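# Place the phone inside its case

## Task

Get the phone into its case so that it stays there without any help from the robot; finish by opening the gripper and withdrawing the arms.

## Robot and tools

Robot: two arms, left_arm and right_arm, each ending in a two-finger parallel gripper with a wrist camera. In the shared scene frame the origin sits on the table top midway between the arms, +x points out across the table, +z points up, and left_arm is mounted on the +y side (base near y=+0.245) while right_arm is near y=-0.226. The names left and right do not correspond to sides of any image. A gripper's fingers extend along its own +z axis and close along its own y axis. The reported end_effector_position is the point between the finger pads, roughly 1 cm short of the tips. Printed hand positions can be somewhat wrong, especially with the arm stretched far.

The 16-number row. Every motion argument is a single flat list of 16 numbers covering both arms, even if only one should move: left_arm x, y, z, qw, qx, qy, qz, opening, then right_arm x, y, z, qw, qx, qy, qz, opening. x, y, z are an absolute target position in metres in the scene frame; the quaternion is an absolute target orientation, w first, in the same frame. These are poses, not offsets. opening runs from -1 (closed) to +1 (fully open, 0.093 m). To hold an arm still, resend exactly its last reported position and quaternion plus the opening it should keep; to keep a gripper's orientation, resend the same quaternion you intended, not the drifted reported one. A target more than 0.6 m from the arm's last reported position along any gripper axis gets the call refused, and nothing is sent.

execute_actions(actions, pictures): actions holds at most one item. An empty list just reports the state. An item with rows (1 to 15 rows of 16 numbers) and optional steps (1 to 15, default 15) applies one row per control step of 1/30 s, repeating the final row if rows run out. An item with only steps (up to 300) is a wait that counts from the previous result, so your thinking time is included. pictures toggles camera images (on by default).

move(target, speed): target is one 16-number row as above. Each gripper travels in a straight line toward its pose; both paths finish together, lasting 0.5 to 10 s (cut off at 10 s if longer). speed is the top path speed in m/s, 0.002 to 0.5, default 0.25; rotation is capped at twice that in rad/s. The opening is sent when the move starts. Paths ignore obstacles and the other arm, and grippers may lag, wander or overshoot the speed, notably with a nearly straight arm. Faster contact means harder impact, and aiming further beyond a contact presses harder. The result adds a move: line giving the ending (done, off_target, moving, held, fault) plus any limits (paced = the pose was clipped; held = some steps were blocked, after which the arm may lurch fast), and each gripper's distance from its pose. If only one arm is named, the other finished fine.



Control behaviour: each step the commanded pose is limited to within 70 mm and 16 degrees of the measured pose, then reached by damped inverse kinematics with position favoured over orientation. After an action ends, an arm only continues up to its last clipped pose, so a distant goal may need several calls; check the reported pose. Joint friction can leave the hand up to about 31 mm off, and very small commands may not move it at all. A Hand target line shows where the controller is currently driving each gripper. HELD marks steps where the clearance check withheld your row; a pose unreachable line names the arm affected. Elbows cannot fully straighten. Joint ranges (rad): waist -2.618 to 3.054, shoulder 0 to 3.142, elbow 0 to 3.142, wrist pitch -1.571 to 1.571, wrist yaw -1.571 to 1.571, wrist roll -2.094 to 2.094.

Gripping: grip_measured reports the motor on the same -1..+1 scale. Pads meet near -0.94 and every millimetre of object width adds about 0.0208; each gripper carries its own fixed bias up to about 0.02. Because the fingers are spring-coupled, contact barely shows in grip_measured. Commanding further below the object's width reading squeezes harder, up to about 50 to 62 N per pad (less on thin parts under about 5 mm). Keep sending the closing value to keep holding. The last number per arm in Joint positions is the finger opening in metres and reflects the true gap only when nothing blocks the fingers. Joint torques are noisy, offset readings.

Cautions: never let a rigid object leave the table; avoid drops, slips, slams, hard pushes and any hard contact between the two arms. Loose objects may occasionally be nudged by something else. Holding loads heats motors: MOTOR HOT appears from 75 °C, 90 °C stops that arm for 10 s, and 100 °C makes it go limp and fall; these stops show as OVER-TEMPERATURE FAULT lines. Any FAULT line can cut short a wait or move. The simulation keeps running while you think.

Each tool is called after "Request:" by a JSON object that holds its "op" and its "data".

## Session

Request:
{"op": "execute_actions", "data": {"actions": []}}

Scene clock: 0.00 s of 4200.00 s.
left_arm: end_effector_position=(+0.5603, +0.3099, +0.2215) grip_measured=+0.989 end_effector_quat_wxyz=(+0.615, -0.114, +0.657, +0.421) | right_arm: end_effector_position=(+0.5104, -0.0835, +0.2314) grip_measured=+1.000 end_effector_quat_wxyz=(+0.565, -0.564, +0.564, -0.213)
Joint positions: left_arm=[-0.331  2.072  1.169  1.079 -0.89   0.566  0.093] | right_arm=[ 0.377  1.68   1.125  0.273 -0.207 -1.206  0.093]
Joint velocities: left_arm=[-0.007 -0.002 -0.007  0.037  0.051  0.081 -0.   ] | right_arm=[ 0.002 -0.012 -0.002  0.022 -0.022 -0.007  0.   ]
Joint torques (N m, as the arm reports them, + toward a larger angle): no reading
Motor temperatures (°C, as the motors report them): left_arm=[24 21 22 21 23 22] | right_arm=[23 23 22 23 24 25]
Hand target (left_arm): +0.560, +0.310, +0.222; +0.615, -0.114, +0.657, +0.421
Hand target (right_arm): +0.510, -0.084, +0.231; +0.565, -0.564, +0.564, -0.213

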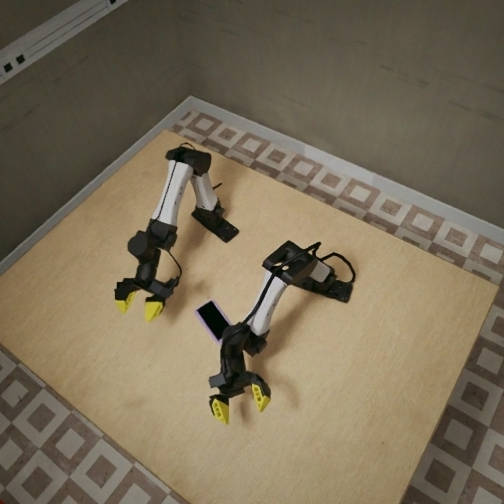

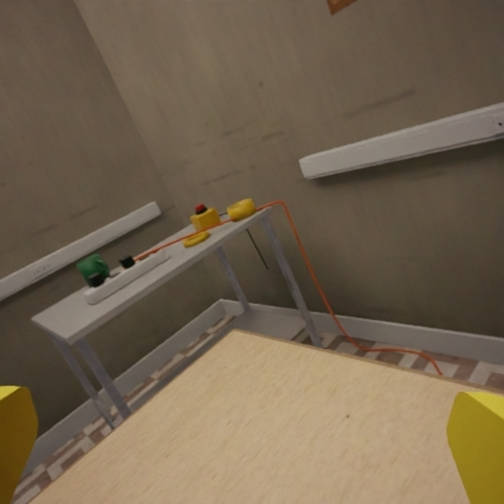

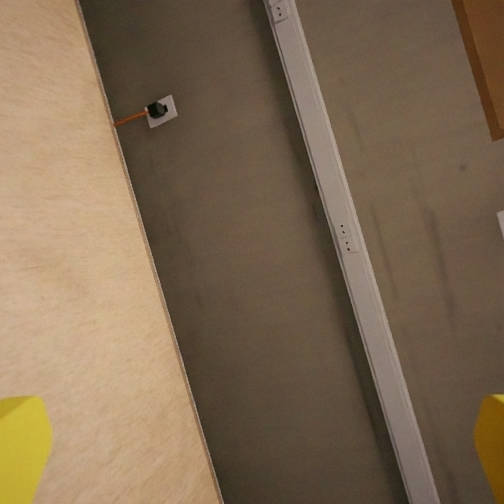

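Move arms aside to look.

Request:
{"op": "move", "data": {"target": [0.3,0.4,0.25,0,0,1,0,1,0.3,-0.05,0.3,0,0,1,0,1]}}

Request:
{"op": "zoom_image", "data": {"camera": "cam_high", "region": [130,240,330,440]}}

Scene clock: 6.77 s of 4200.00 s.
left_arm: end_effector_position=(+0.3074, +0.4035, +0.2509) grip_measured=+0.989 end_effector_quat_wxyz=(+0.103, +0.000, +0.994, +0.047) | right_arm: end_effector_position=(+0.3066, -0.0439, +0.3023) grip_measured=+1.000 end_effector_quat_wxyz=(+0.179, -0.017, +0.980, +0.084)
Joint positions: left_arm=[ 0.317  1.657  1.871 -1.559  0.021  0.521  0.093] | right_arm=[ 0.741  1.687  2.083 -1.571  0.046  0.531  0.093]
Joint velocities: left_arm=[ 0.012  0.002 -0.007  0.022  0.007  0.007 -0.   ] | right_arm=[-0.002  0.022  0.007 -0.022  0.066 -0.066  0.   ]
Joint torques (N m, as the arm reports them, + toward a larger angle): left_arm=[ 0.91 -8.9   4.61  0.59  0.09  0.02] | right_arm=[-0.96 -9.48  4.57  1.01 -0.13 -0.01]
Motor temperatures (°C, as the motors report them): left_arm=[24 23 23 22 23 22] | right_arm=[23 25 23 24 24 25]
Hand target (left_arm): +0.299, +0.399, +0.249; +0.094, +0.003, +0.995, +0.039
Hand target (right_arm): +0.301, -0.049, +0.304; +0.177, -0.010, +0.980, +0.090
Off the commanded pose (left_arm): 0.008 m, 13 deg.
Off the commanded pose (right_arm): 0.009 m, 23 deg; orientation clipped at the last step of the last action.
joint sent to its limit (left arm) — the command would take joint 4 (wrist pitch) past its lower limit, so that joint was sent only as far as its limit.
joint sent to its limit (right arm) — the command would take joint 4 (wrist pitch) past its lower limit, so that joint was sent only as far as its limit.
move: off_target (left_arm, right_arm); limits=paced
camera_calibration (this result's frames):
cam_left_wrist: T_world_to_cam=[[0.0312937, -0.995874, -0.0851805, 0.41027], [-0.972184, -0.0501187, 0.228793, 0.300083], [-0.232118, 0.0756513, -0.969741, 0.369744], [0, 0, 0, 1]] pos_world=[0.364722, 0.395645, 0.324846]
cam_right_wrist: T_world_to_cam=[[0.0576211, -0.985022, -0.162513, -0.0116779], [-0.993672, -0.0723081, 0.0859536, 0.312034], [-0.0964172, 0.156532, -0.982955, 0.42016], [0, 0, 0, 1]] pos_world=[0.351243, -0.0547091, 0.38428]

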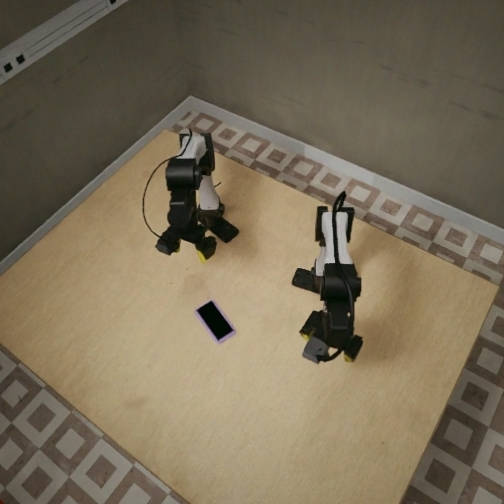

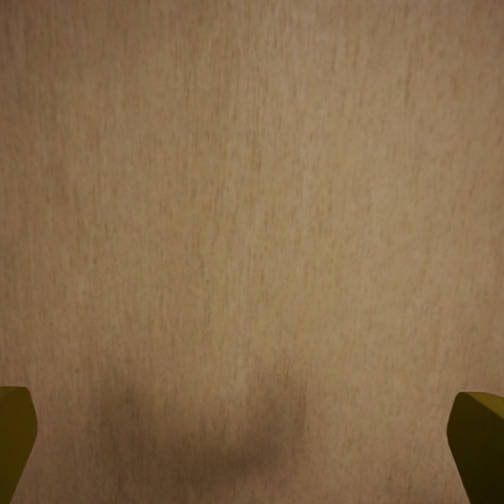

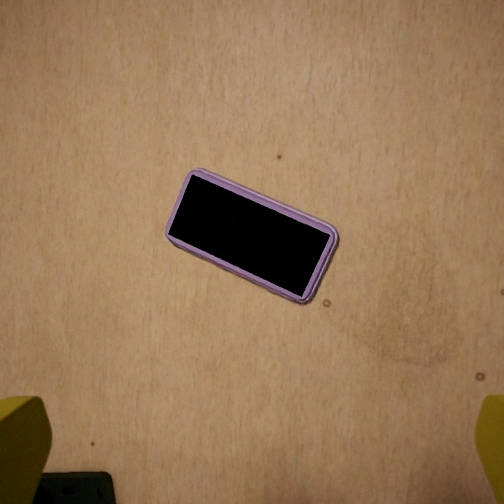

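Region (130, 240, 330, 440) of cam_high's 504x504 image, scaled by 2.520, with more detail than that image has.

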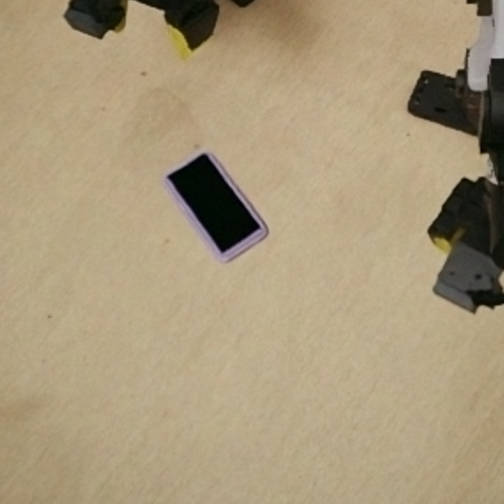

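Request:
{"op": "move", "data": {"target": [0.3,0.4,0.25,0,0,1,0,1,0.326,0.006,0.07,0,0,1,0,-1]}}

Request:
{"op": "move", "data": {"target": [0.3,0.4,0.25,0,0,1,0,1,0.326,0.006,0.012,0,0,1,0,-1], "speed": 0.05}}

Scene clock: 11.73 s of 4200.00 s.
left_arm: end_effector_position=(+0.3066, +0.4049, +0.2509) grip_measured=+0.989 end_effector_quat_wxyz=(+0.100, -0.000, +0.994, +0.051) | right_arm: end_effector_position=(+0.3239, -0.0029, +0.0717) grip_measured=-0.992 end_effector_quat_wxyz=(+0.001, -0.000, +1.000, -0.008)
Joint positions: left_arm=[ 0.317  1.657  1.871 -1.559  0.012  0.521  0.093] | right_arm=[ 0.792  2.027  1.642 -1.194  0.014  0.625  0.   ]
Joint velocities: left_arm=[-0.022 -0.007  0.002  0.007  0.007  0.007  0.   ] | right_arm=[-0.002  0.002  0.012 -0.007  0.066 -0.037  0.   ]
Joint torques (N m, as the arm reports them, + toward a larger angle): left_arm=[-0.13 -8.69  5.01  0.59 -0.08 -0.18] | right_arm=[  0.38 -11.53   6.35   0.41  -0.16   0.03]
Motor temperatures (°C, as the motors report them): left_arm=[24 23 23 22 23 22] | right_arm=[23 26 23 24 24 25]
Hand target (left_arm): +0.300, +0.400, +0.249; +0.090, -0.000, +0.995, +0.049
Hand target (right_arm): +0.322, +0.003, +0.070; +0.001, -0.002, +1.000, -0.001
Off the commanded pose (left_arm): 0.008 m, 13 deg.
Off the commanded pose (right_arm): 0.009 m, 1 deg.
joint sent to its limit (left arm) — the command would take joint 4 (wrist pitch) past its lower limit, so that joint was sent only as far as its limit.
After step 90, 0.50 s passed at rest.
move: off_target (left_arm)
camera_calibration (this result's frames):
cam_left_wrist: T_world_to_cam=[[0.0326278, -0.995092, -0.0934227, 0.413023], [-0.971012, -0.0537055, 0.232919, 0.299442], [-0.236793, 0.0831149, -0.967998, 0.367402], [0, 0, 0, 1]] pos_world=[0.364284, 0.396541, 0.324485]
cam_right_wrist: T_world_to_cam=[[-0.00599694, -0.999879, 0.0143487, -0.00187962], [-0.899609, 0.0116601, 0.436541, 0.296682], [-0.436656, -0.0102903, -0.89957, 0.292505], [0, 0, 0, 1]] pos_world=[0.394611, -0.00232877, 0.133642]

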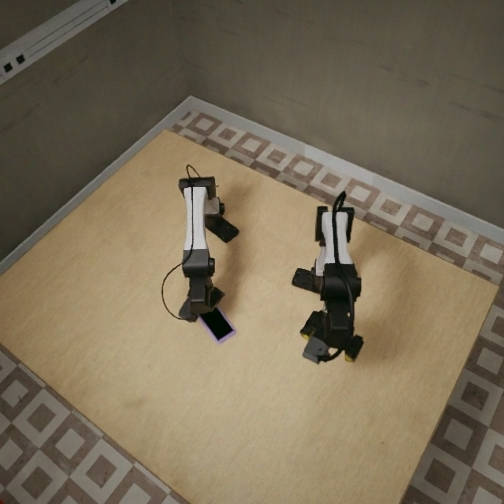

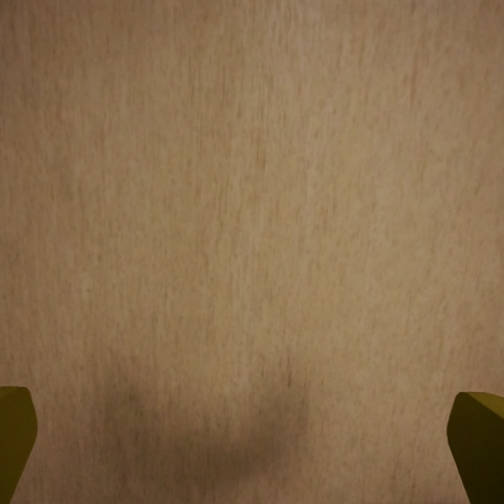

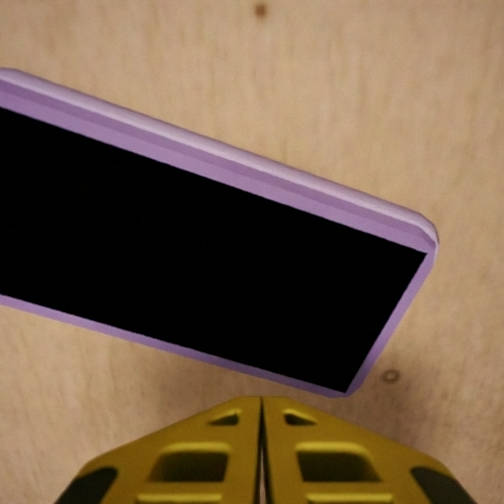

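Scene clock: 14.30 s of 4200.00 s.
left_arm: end_effector_position=(+0.3066, +0.4049, +0.2509) grip_measured=+0.989 end_effector_quat_wxyz=(+0.100, -0.000, +0.994, +0.051) | right_arm: end_effector_position=(+0.3308, +0.0026, +0.0224) grip_measured=-0.992 end_effector_quat_wxyz=(+0.011, +0.002, +1.000, +0.001)
Joint positions: left_arm=[ 0.317  1.657  1.871 -1.559  0.012  0.521  0.093] | right_arm=[ 0.792  2.08   1.521 -0.993  0.011  0.629  0.   ]
Joint velocities: left_arm=[-0.002 -0.007 -0.002 -0.037  0.022 -0.051  0.   ] | right_arm=[ 0.007 -0.007  0.002 -0.066 -0.022  0.022  0.   ]
Joint torques (N m, as the arm reports them, + toward a larger angle): left_arm=[-0.14 -8.69  5.02  0.59 -0.08 -0.18] | right_arm=[  0.38 -10.58   5.33   0.46  -0.13   0.02]
Motor temperatures (°C, as the motors report them): left_arm=[24 24 23 22 23 22] | right_arm=[23 26 24 24 24 25]
Hand target (left_arm): +0.300, +0.400, +0.249; +0.090, -0.000, +0.995, +0.049
Hand target (right_arm): +0.325, +0.005, +0.012; +0.000, +0.000, +1.000, -0.000
Off the commanded pose (left_arm): 0.008 m, 13 deg.
Off the commanded pose (right_arm): 0.012 m, 1 deg.
joint sent to its limit (left arm) — the command would take joint 4 (wrist pitch) past its lower limit, so that joint was sent only as far as its limit.
move: off_target (left_arm, right_arm)
camera_calibration (this result's frames):
cam_left_wrist: T_world_to_cam=[[0.0326278, -0.995092, -0.0934227, 0.413023], [-0.971012, -0.0537055, 0.232919, 0.299442], [-0.236793, 0.0831149, -0.967998, 0.367402], [0, 0, 0, 1]] pos_world=[0.364284, 0.396541, 0.324485]
cam_right_wrist: T_world_to_cam=[[-0.010286, -0.99994, -0.00365454, 0.00618447], [-0.908171, 0.0078124, 0.418526, 0.327507], [-0.418473, 0.0076239, -0.908197, 0.245413], [0, 0, 0, 1]] pos_world=[0.400195, 0.00175448, 0.0858356]

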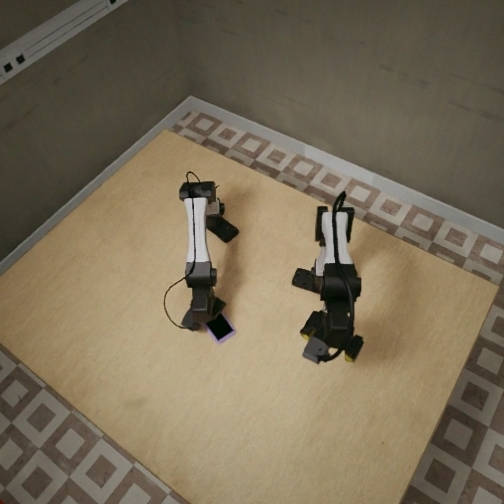

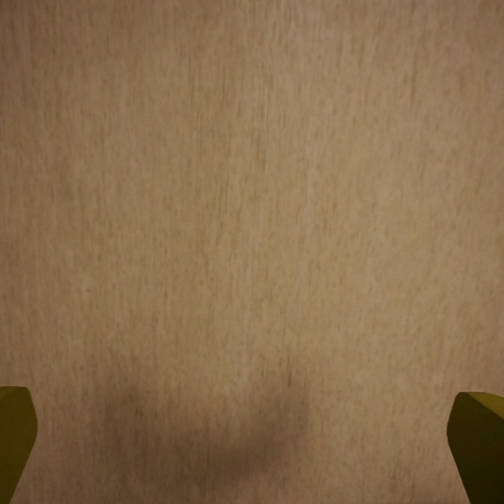

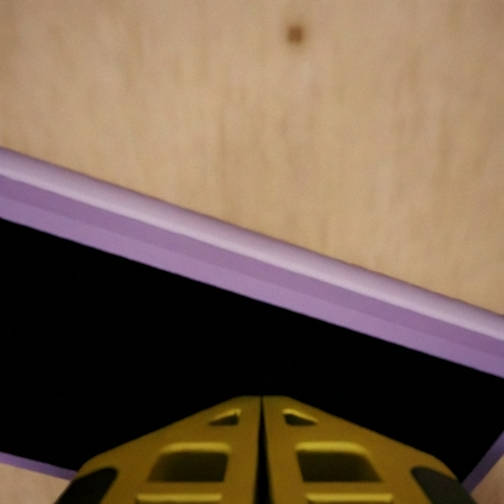

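Request:
{"op": "move", "data": {"target": [0.3,0.4,0.25,0,0,1,0,1,0.326,0.006,-0.005,0,0,1,0,-1], "speed": 0.05}}

Request:
{"op": "move", "data": {"target": [0.3,0.4,0.25,0,0,1,0,1,0.355,0.075,0.07,0,0,1,0,-1]}}

Request:
{"op": "move", "data": {"target": [0.3,0.4,0.25,0,0,1,0,1,0.355,0.075,-0.005,0,0,1,0,-1], "speed": 0.05}}

Request:
{"op": "move", "data": {"target": [0.3,0.4,0.25,0,0,1,0,1,0.3,0.03,0.12,0.17,0,0.98,0,-1]}}

Scene clock: 20.60 s of 4200.00 s.
left_arm: end_effector_position=(+0.3066, +0.4049, +0.2509) grip_measured=+0.989 end_effector_quat_wxyz=(+0.100, -0.000, +0.994, +0.051) | right_arm: end_effector_position=(+0.3350, +0.0057, +0.0199) grip_measured=-0.992 end_effector_quat_wxyz=(+0.021, +0.002, +1.000, +0.008)
Joint positions: left_arm=[ 0.317  1.657  1.871 -1.559  0.012  0.521  0.093] | right_arm=[ 0.792  2.08   1.509 -0.956  0.011  0.629  0.   ]
Joint velocities: left_arm=[-0.007 -0.002  0.002 -0.022  0.007 -0.007 -0.   ] | right_arm=[-0.027 -0.007  0.017 -0.095  0.007  0.007  0.   ]
Joint torques (N m, as the arm reports them, + toward a larger angle): left_arm=[-0.14 -8.69  5.02  0.59 -0.08 -0.17] | right_arm=[ 0.34 -8.74  3.65  0.7  -0.12  0.01]
Motor temperatures (°C, as the motors report them): left_arm=[24 24 23 22 23 22] | right_arm=[23 27 24 24 24 25]
Hand target (left_arm): +0.300, +0.400, +0.249; +0.090, -0.000, +0.995, +0.049
Hand target (right_arm): +0.325, +0.005, -0.004; +0.000, -0.000, +1.000, -0.001
Off the commanded pose (left_arm): 0.008 m, 13 deg.
Off the commanded pose (right_arm): 0.026 m, 3 deg.
joint sent to its limit (left arm) — the command would take joint 4 (wrist pitch) past its lower limit, so that joint was sent only as far as its limit.
After step 90, 0.80 s passed at rest.
move: off_target (left_arm, right_arm)
camera_calibration (this result's frames):
cam_left_wrist: T_world_to_cam=[[0.0326278, -0.995092, -0.0934227, 0.413023], [-0.971012, -0.0537055, 0.232919, 0.299442], [-0.236793, 0.0831149, -0.967998, 0.367402], [0, 0, 0, 1]] pos_world=[0.364284, 0.396541, 0.324485]
cam_right_wrist: T_world_to_cam=[[-0.0100589, -0.999777, -0.0185933, 0.00946842], [-0.916527, 0.0017829, 0.399968, 0.335565], [-0.399846, 0.0210645, -0.91634, 0.238683], [0, 0, 0, 1]] pos_world=[0.403086, 0.0038403, 0.0846753]

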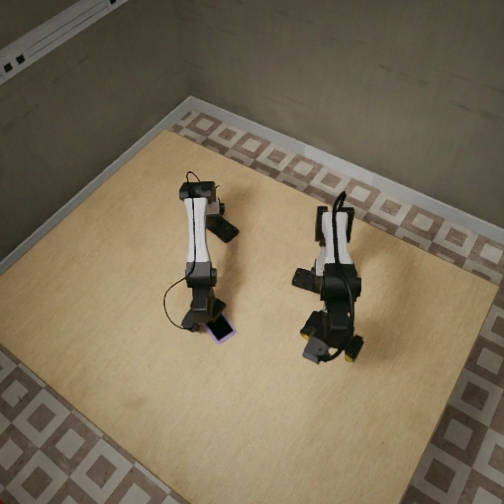

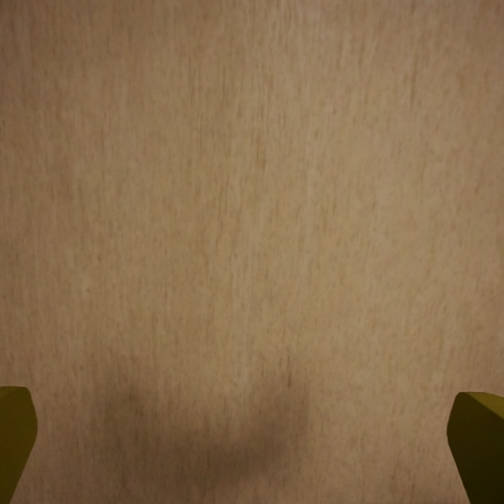

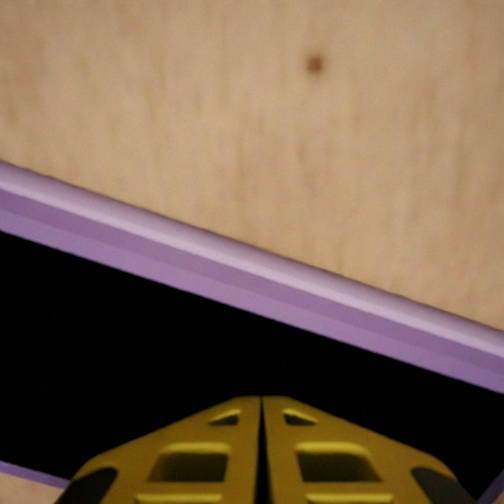

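Scene clock: 21.80 s of 4200.00 s.
left_arm: end_effector_position=(+0.3066, +0.4049, +0.2509) grip_measured=+0.989 end_effector_quat_wxyz=(+0.100, -0.000, +0.994, +0.051) | right_arm: end_effector_position=(+0.3575, +0.0719, +0.0701) grip_measured=-0.992 end_effector_quat_wxyz=(+0.005, -0.001, +1.000, -0.003)
Joint positions: left_arm=[ 0.317  1.657  1.871 -1.559  0.012  0.521  0.093] | right_arm=[ 0.881  2.339  2.135 -1.362  0.011  0.712  0.   ]
Joint velocities: left_arm=[-0.022 -0.002  0.002 -0.007  0.022 -0.007 -0.   ] | right_arm=[-0.002 -0.012 -0.007  0.007 -0.066 -0.022  0.   ]
Joint torques (N m, as the arm reports them, + toward a larger angle): left_arm=[-0.13 -8.67  5.03  0.59 -0.08 -0.18] | right_arm=[  0.06 -13.13   8.58   0.22  -0.11   0.02]
Motor temperatures (°C, as the motors report them): left_arm=[24 24 23 22 23 22] | right_arm=[23 28 24 24 24 25]
Hand target (left_arm): +0.300, +0.400, +0.249; +0.090, -0.000, +0.995, +0.049
Hand target (right_arm): +0.357, +0.076, +0.069; +0.002, -0.000, +1.000, -0.000
Off the commanded pose (left_arm): 0.008 m, 13 deg.
Off the commanded pose (right_arm): 0.004 m, 1 deg.
joint sent to its limit (left arm) — the command would take joint 4 (wrist pitch) past its lower limit, so that joint was sent only as far as its limit.
move: off_target (left_arm)
camera_calibration (this result's frames):
cam_left_wrist: T_world_to_cam=[[0.0326278, -0.995092, -0.0934227, 0.413023], [-0.971012, -0.0537055, 0.232919, 0.299442], [-0.236793, 0.0831149, -0.967998, 0.367402], [0, 0, 0, 1]] pos_world=[0.364284, 0.396541, 0.324485]
cam_right_wrist: T_world_to_cam=[[-0.00417251, -0.999984, 0.00384086, 0.0731845], [-0.903584, 0.00541563, 0.428377, 0.329108], [-0.428391, -0.00168314, -0.903592, 0.303252], [0, 0, 0, 1]] pos_world=[0.427592, 0.0719114, 0.132753]

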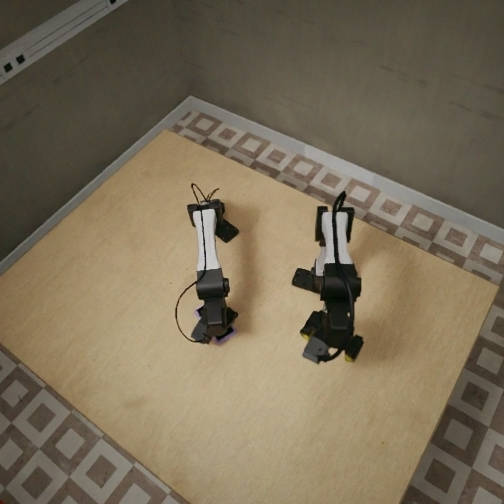

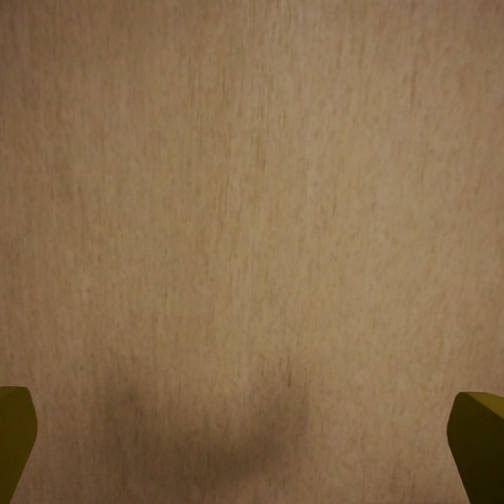

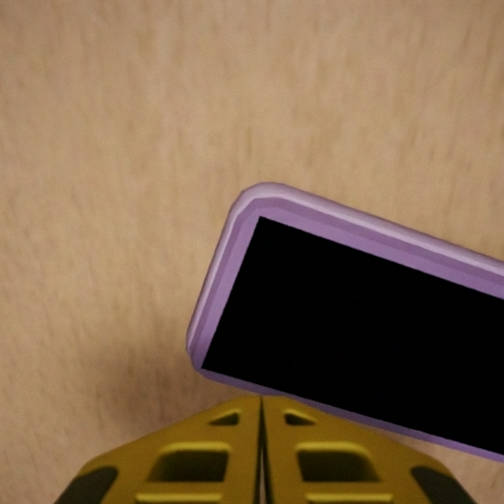

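Scene clock: 24.30 s of 4200.00 s.
left_arm: end_effector_position=(+0.3066, +0.4049, +0.2509) grip_measured=+0.989 end_effector_quat_wxyz=(+0.100, -0.000, +0.994, +0.051) | right_arm: end_effector_position=(+0.3574, +0.0718, +0.0191) grip_measured=-0.992 end_effector_quat_wxyz=(+0.010, -0.000, +1.000, +0.002)
Joint positions: left_arm=[ 0.317  1.657  1.871 -1.559  0.012  0.521  0.093] | right_arm=[ 0.881  2.339  1.932 -1.146  0.011  0.713  0.   ]
Joint velocities: left_arm=[-0.007 -0.007 -0.002 -0.007  0.022 -0.022 -0.001] | right_arm=[-0.002  0.007 -0.002  0.007  0.037 -0.037  0.   ]
Joint torques (N m, as the arm reports them, + toward a larger angle): left_arm=[-0.16 -8.71  5.01  0.58 -0.08 -0.18] | right_arm=[  0.06 -11.8    3.64   0.81  -0.13   0.03]
Motor temperatures (°C, as the motors report them): left_arm=[24 25 24 22 23 22] | right_arm=[23 29 24 24 24 25]
Hand target (left_arm): +0.300, +0.400, +0.249; +0.090, -0.000, +0.995, +0.049
Hand target (right_arm): +0.353, +0.073, -0.004; -0.000, +0.000, +1.000, -0.001
Off the commanded pose (left_arm): 0.008 m, 13 deg.
Off the commanded pose (right_arm): 0.024 m, 1 deg.
joint sent to its limit (left arm) — the command would take joint 4 (wrist pitch) past its lower limit, so that joint was sent only as far as its limit.
move: off_target (left_arm, right_arm)
camera_calibration (this result's frames):
cam_left_wrist: T_world_to_cam=[[0.0326278, -0.995092, -0.0934227, 0.413023], [-0.971012, -0.0537055, 0.232919, 0.299442], [-0.236793, 0.0831149, -0.967998, 0.367402], [0, 0, 0, 1]] pos_world=[0.364284, 0.396541, 0.324485]
cam_right_wrist: T_world_to_cam=[[-0.0053111, -0.999974, -0.00496801, 0.0738834], [-0.907857, 0.00273885, 0.419272, 0.352797], [-0.419247, 0.00673703, -0.907847, 0.253294], [0, 0, 0, 1]] pos_world=[0.426874, 0.0712087, 0.0824019]

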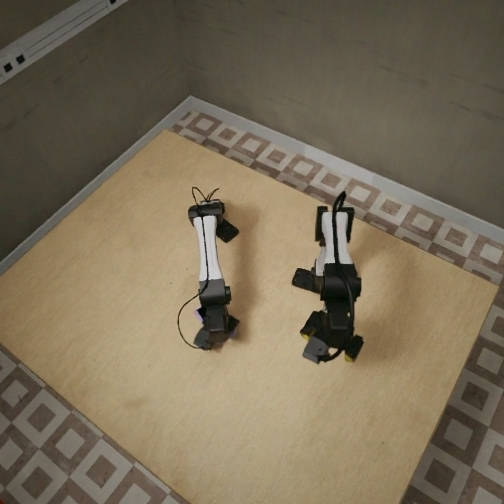

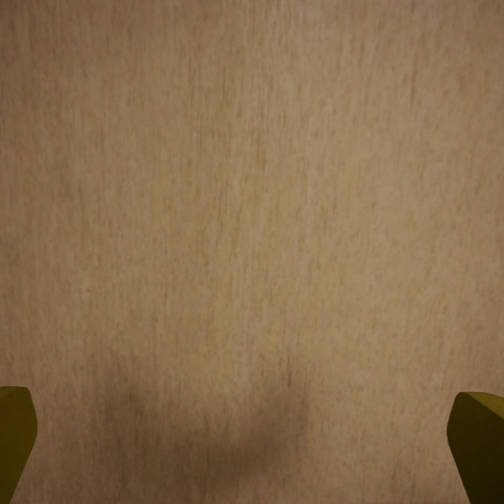

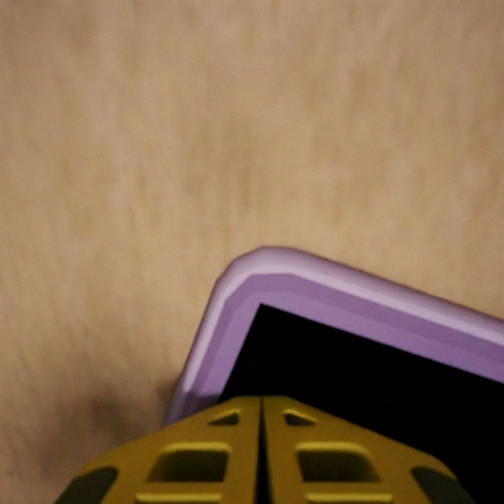

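Scene clock: 25.50 s of 4200.00 s.
left_arm: end_effector_position=(+0.3066, +0.4049, +0.2509) grip_measured=+0.989 end_effector_quat_wxyz=(+0.100, -0.000, +0.994, +0.051) | right_arm: end_effector_position=(+0.3023, +0.0308, +0.1175) grip_measured=-0.992 end_effector_quat_wxyz=(+0.162, +0.000, +0.987, -0.003)
Joint positions: left_arm=[ 0.317  1.657  1.871 -1.559  0.012  0.521  0.093] | right_arm=[ 0.992  1.81   1.488 -1.029  0.241  0.8    0.   ]
Joint velocities: left_arm=[-0.007  0.002 -0.007 -0.051 -0.066 -0.022 -0.   ] | right_arm=[-0.002  0.002 -0.002  0.051 -0.007  0.022  0.   ]
Joint torques (N m, as the arm reports them, + toward a larger angle): left_arm=[-0.12 -8.69  5.01  0.59 -0.08 -0.18] | right_arm=[  0.31 -11.38   5.96   0.82   0.23   0.03]
Motor temperatures (°C, as the motors report them): left_arm=[24 25 24 22 23 22] | right_arm=[23 29 24 24 24 25]
Hand target (left_arm): +0.300, +0.400, +0.249; +0.090, -0.000, +0.995, +0.049
Hand target (right_arm): +0.301, +0.031, +0.120; +0.172, +0.001, +0.985, -0.001
Off the commanded pose (left_arm): 0.008 m, 13 deg.
Off the commanded pose (right_arm): 0.003 m, 1 deg.
joint sent to its limit (left arm) — the command would take joint 4 (wrist pitch) past its lower limit, so that joint was sent only as far as its limit.
move: off_target (left_arm)
camera_calibration (this result's frames):
cam_left_wrist: T_world_to_cam=[[0.0326278, -0.995092, -0.0934227, 0.413023], [-0.971012, -0.0537055, 0.232919, 0.299442], [-0.236793, 0.0831149, -0.967998, 0.367402], [0, 0, 0, 1]] pos_world=[0.364284, 0.396541, 0.324485]
cam_right_wrist: T_world_to_cam=[[-0.00686801, -0.999975, 0.00193507, 0.032672], [-0.991668, 0.00705987, 0.128627, 0.320929], [-0.128637, -0.00103554, -0.991691, 0.242054], [0, 0, 0, 1]] pos_world=[0.349617, 0.0306561, 0.1987]

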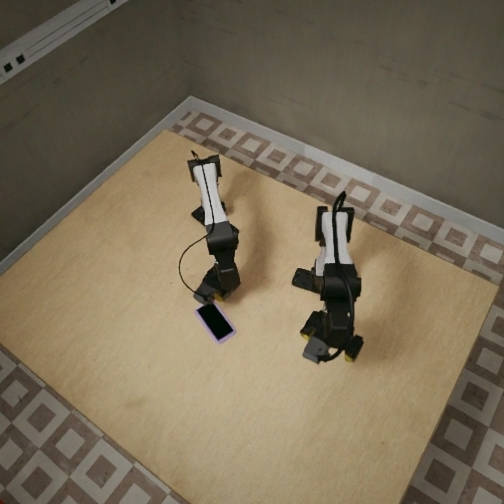

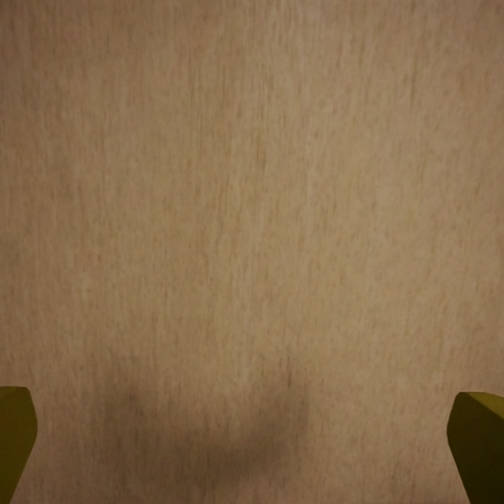

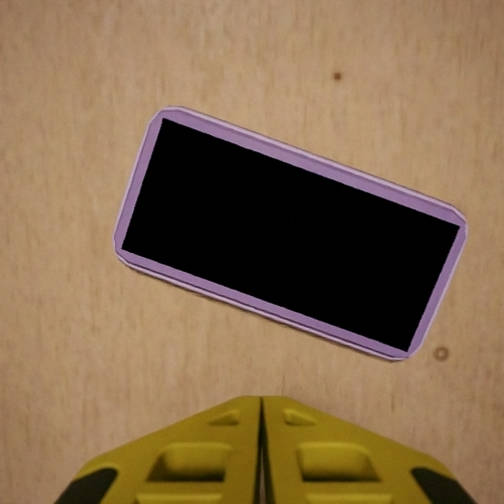

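Request:
{"op": "move", "data": {"target": [0.3,0.4,0.25,0,0,1,0,1,0.328,0.015,0.05,0,0,1,0,-1]}}

Request:
{"op": "move", "data": {"target": [0.3,0.4,0.25,0,0,1,0,1,0.32,0.015,-0.05,0,0,1,0,-1], "speed": 0.05}}

Scene clock: 29.03 s of 4200.00 s.
left_arm: end_effector_position=(+0.3066, +0.4049, +0.2509) grip_measured=+0.989 end_effector_quat_wxyz=(+0.100, -0.000, +0.994, +0.051) | right_arm: end_effector_position=(+0.3237, +0.0124, +0.0490) grip_measured=-0.992 end_effector_quat_wxyz=(+0.002, -0.000, +1.000, -0.004)
Joint positions: left_arm=[ 0.317  1.657  1.871 -1.559  0.012  0.521  0.093] | right_arm=[ 0.821  2.072  1.618 -1.119  0.009  0.654  0.   ]
Joint velocities: left_arm=[-0.007 -0.022  0.007 -0.007  0.051 -0.022 -0.   ] | right_arm=[-0.002 -0.002 -0.002 -0.022 -0.066 -0.037  0.   ]
Joint torques (N m, as the arm reports them, + toward a larger angle): left_arm=[-0.13 -8.69  5.05  0.59 -0.08 -0.18] | right_arm=[ -0.67 -11.03   8.51   0.23  -0.16  -0.08]
Motor temperatures (°C, as the motors report them): left_arm=[24 25 24 22 23 22] | right_arm=[23 29 24 24 24 25]
Hand target (left_arm): +0.300, +0.400, +0.249; +0.090, -0.000, +0.995, +0.049
Hand target (right_arm): +0.326, +0.014, +0.050; -0.002, -0.001, +1.000, +0.001
Off the commanded pose (left_arm): 0.008 m, 13 deg.
Off the commanded pose (right_arm): 0.005 m, 1 deg.
joint sent to its limit (left arm) — the command would take joint 4 (wrist pitch) past its lower limit, so that joint was sent only as far as its limit.
move: off_target (left_arm)
camera_calibration (this result's frames):
cam_left_wrist: T_world_to_cam=[[0.0326278, -0.995092, -0.0934227, 0.413023], [-0.971012, -0.0537055, 0.232919, 0.299442], [-0.236793, 0.0831149, -0.967998, 0.367402], [0, 0, 0, 1]] pos_world=[0.364284, 0.396541, 0.324485]
cam_right_wrist: T_world_to_cam=[[-0.00527834, -0.999963, 0.00686476, 0.013821], [-0.90048, 0.00773832, 0.434829, 0.306548], [-0.434866, -0.0038864, -0.900487, 0.271573], [0, 0, 0, 1]] pos_world=[0.394211, 0.0125037, 0.111157]

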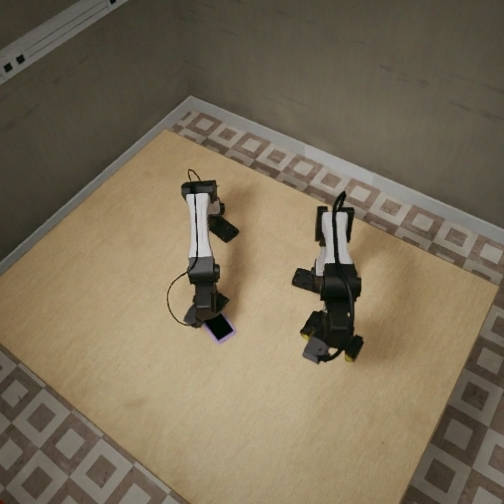

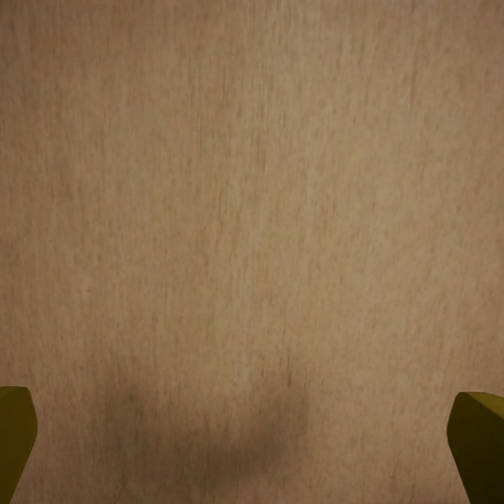

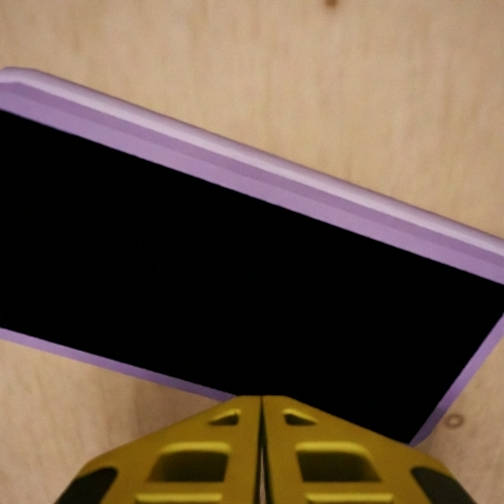

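Scene clock: 31.53 s of 4200.00 s.
left_arm: end_effector_position=(+0.3066, +0.4049, +0.2509) grip_measured=+0.989 end_effector_quat_wxyz=(+0.100, -0.000, +0.994, +0.051) | right_arm: end_effector_position=(+0.3233, +0.0121, +0.0121) grip_measured=-0.992 end_effector_quat_wxyz=(+0.022, +0.000, +1.000, +0.011)
Joint positions: left_arm=[ 0.317  1.657  1.871 -1.559  0.012  0.521  0.093] | right_arm=[ 0.821  2.067  1.455 -0.911  0.009  0.656  0.   ]
Joint velocities: left_arm=[-0.022  0.002 -0.012  0.022  0.037 -0.007 -0.   ] | right_arm=[ 0.002  0.007 -0.007 -0.022  0.022  0.051  0.   ]
Joint torques (N m, as the arm reports them, + toward a larger angle): left_arm=[-0.12 -8.71  5.02  0.59 -0.08 -0.18] | right_arm=[ 0.19 -3.31  0.22  1.58 -0.11  0.03]
Motor temperatures (°C, as the motors report them): left_arm=[24 25 24 22 23 22] | right_arm=[23 30 24 24 24 25]
Hand target (left_arm): +0.300, +0.400, +0.249; +0.090, -0.000, +0.995, +0.049
Hand target (right_arm): +0.312, +0.009, -0.043; -0.003, -0.000, +1.000, -0.002
Off the commanded pose (left_arm): 0.008 m, 13 deg.
Off the commanded pose (right_arm): 0.062 m, 3 deg.
joint sent to its limit (left arm) — the command would take joint 4 (wrist pitch) past its lower limit, so that joint was sent only as far as its limit.
move: off_target (left_arm, right_arm)
camera_calibration (this result's frames):
cam_left_wrist: T_world_to_cam=[[0.0326278, -0.995092, -0.0934227, 0.413023], [-0.971012, -0.0537055, 0.232919, 0.299442], [-0.236793, 0.0831149, -0.967998, 0.367402], [0, 0, 0, 1]] pos_world=[0.364284, 0.396541, 0.324485]
cam_right_wrist: T_world_to_cam=[[-0.00646592, -0.999691, -0.024007, 0.0145002], [-0.917332, -0.00362704, 0.398106, 0.328343], [-0.39807, 0.0245965, -0.917025, 0.226152], [0, 0, 0, 1]] pos_world=[0.391318, 0.0101241, 0.0770201]

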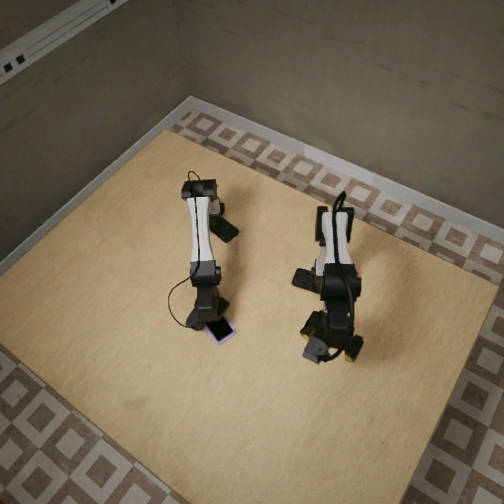

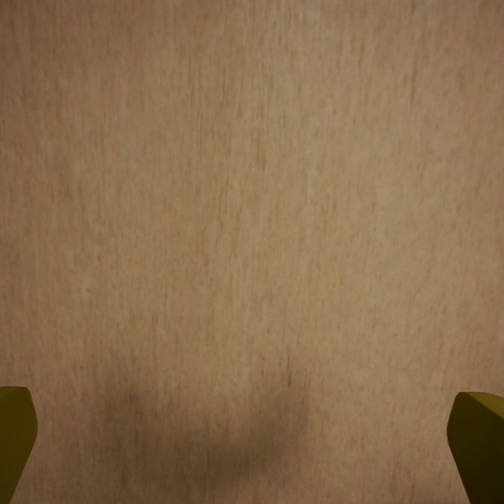

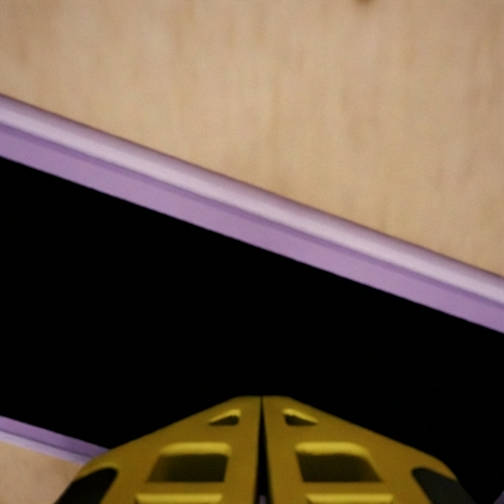

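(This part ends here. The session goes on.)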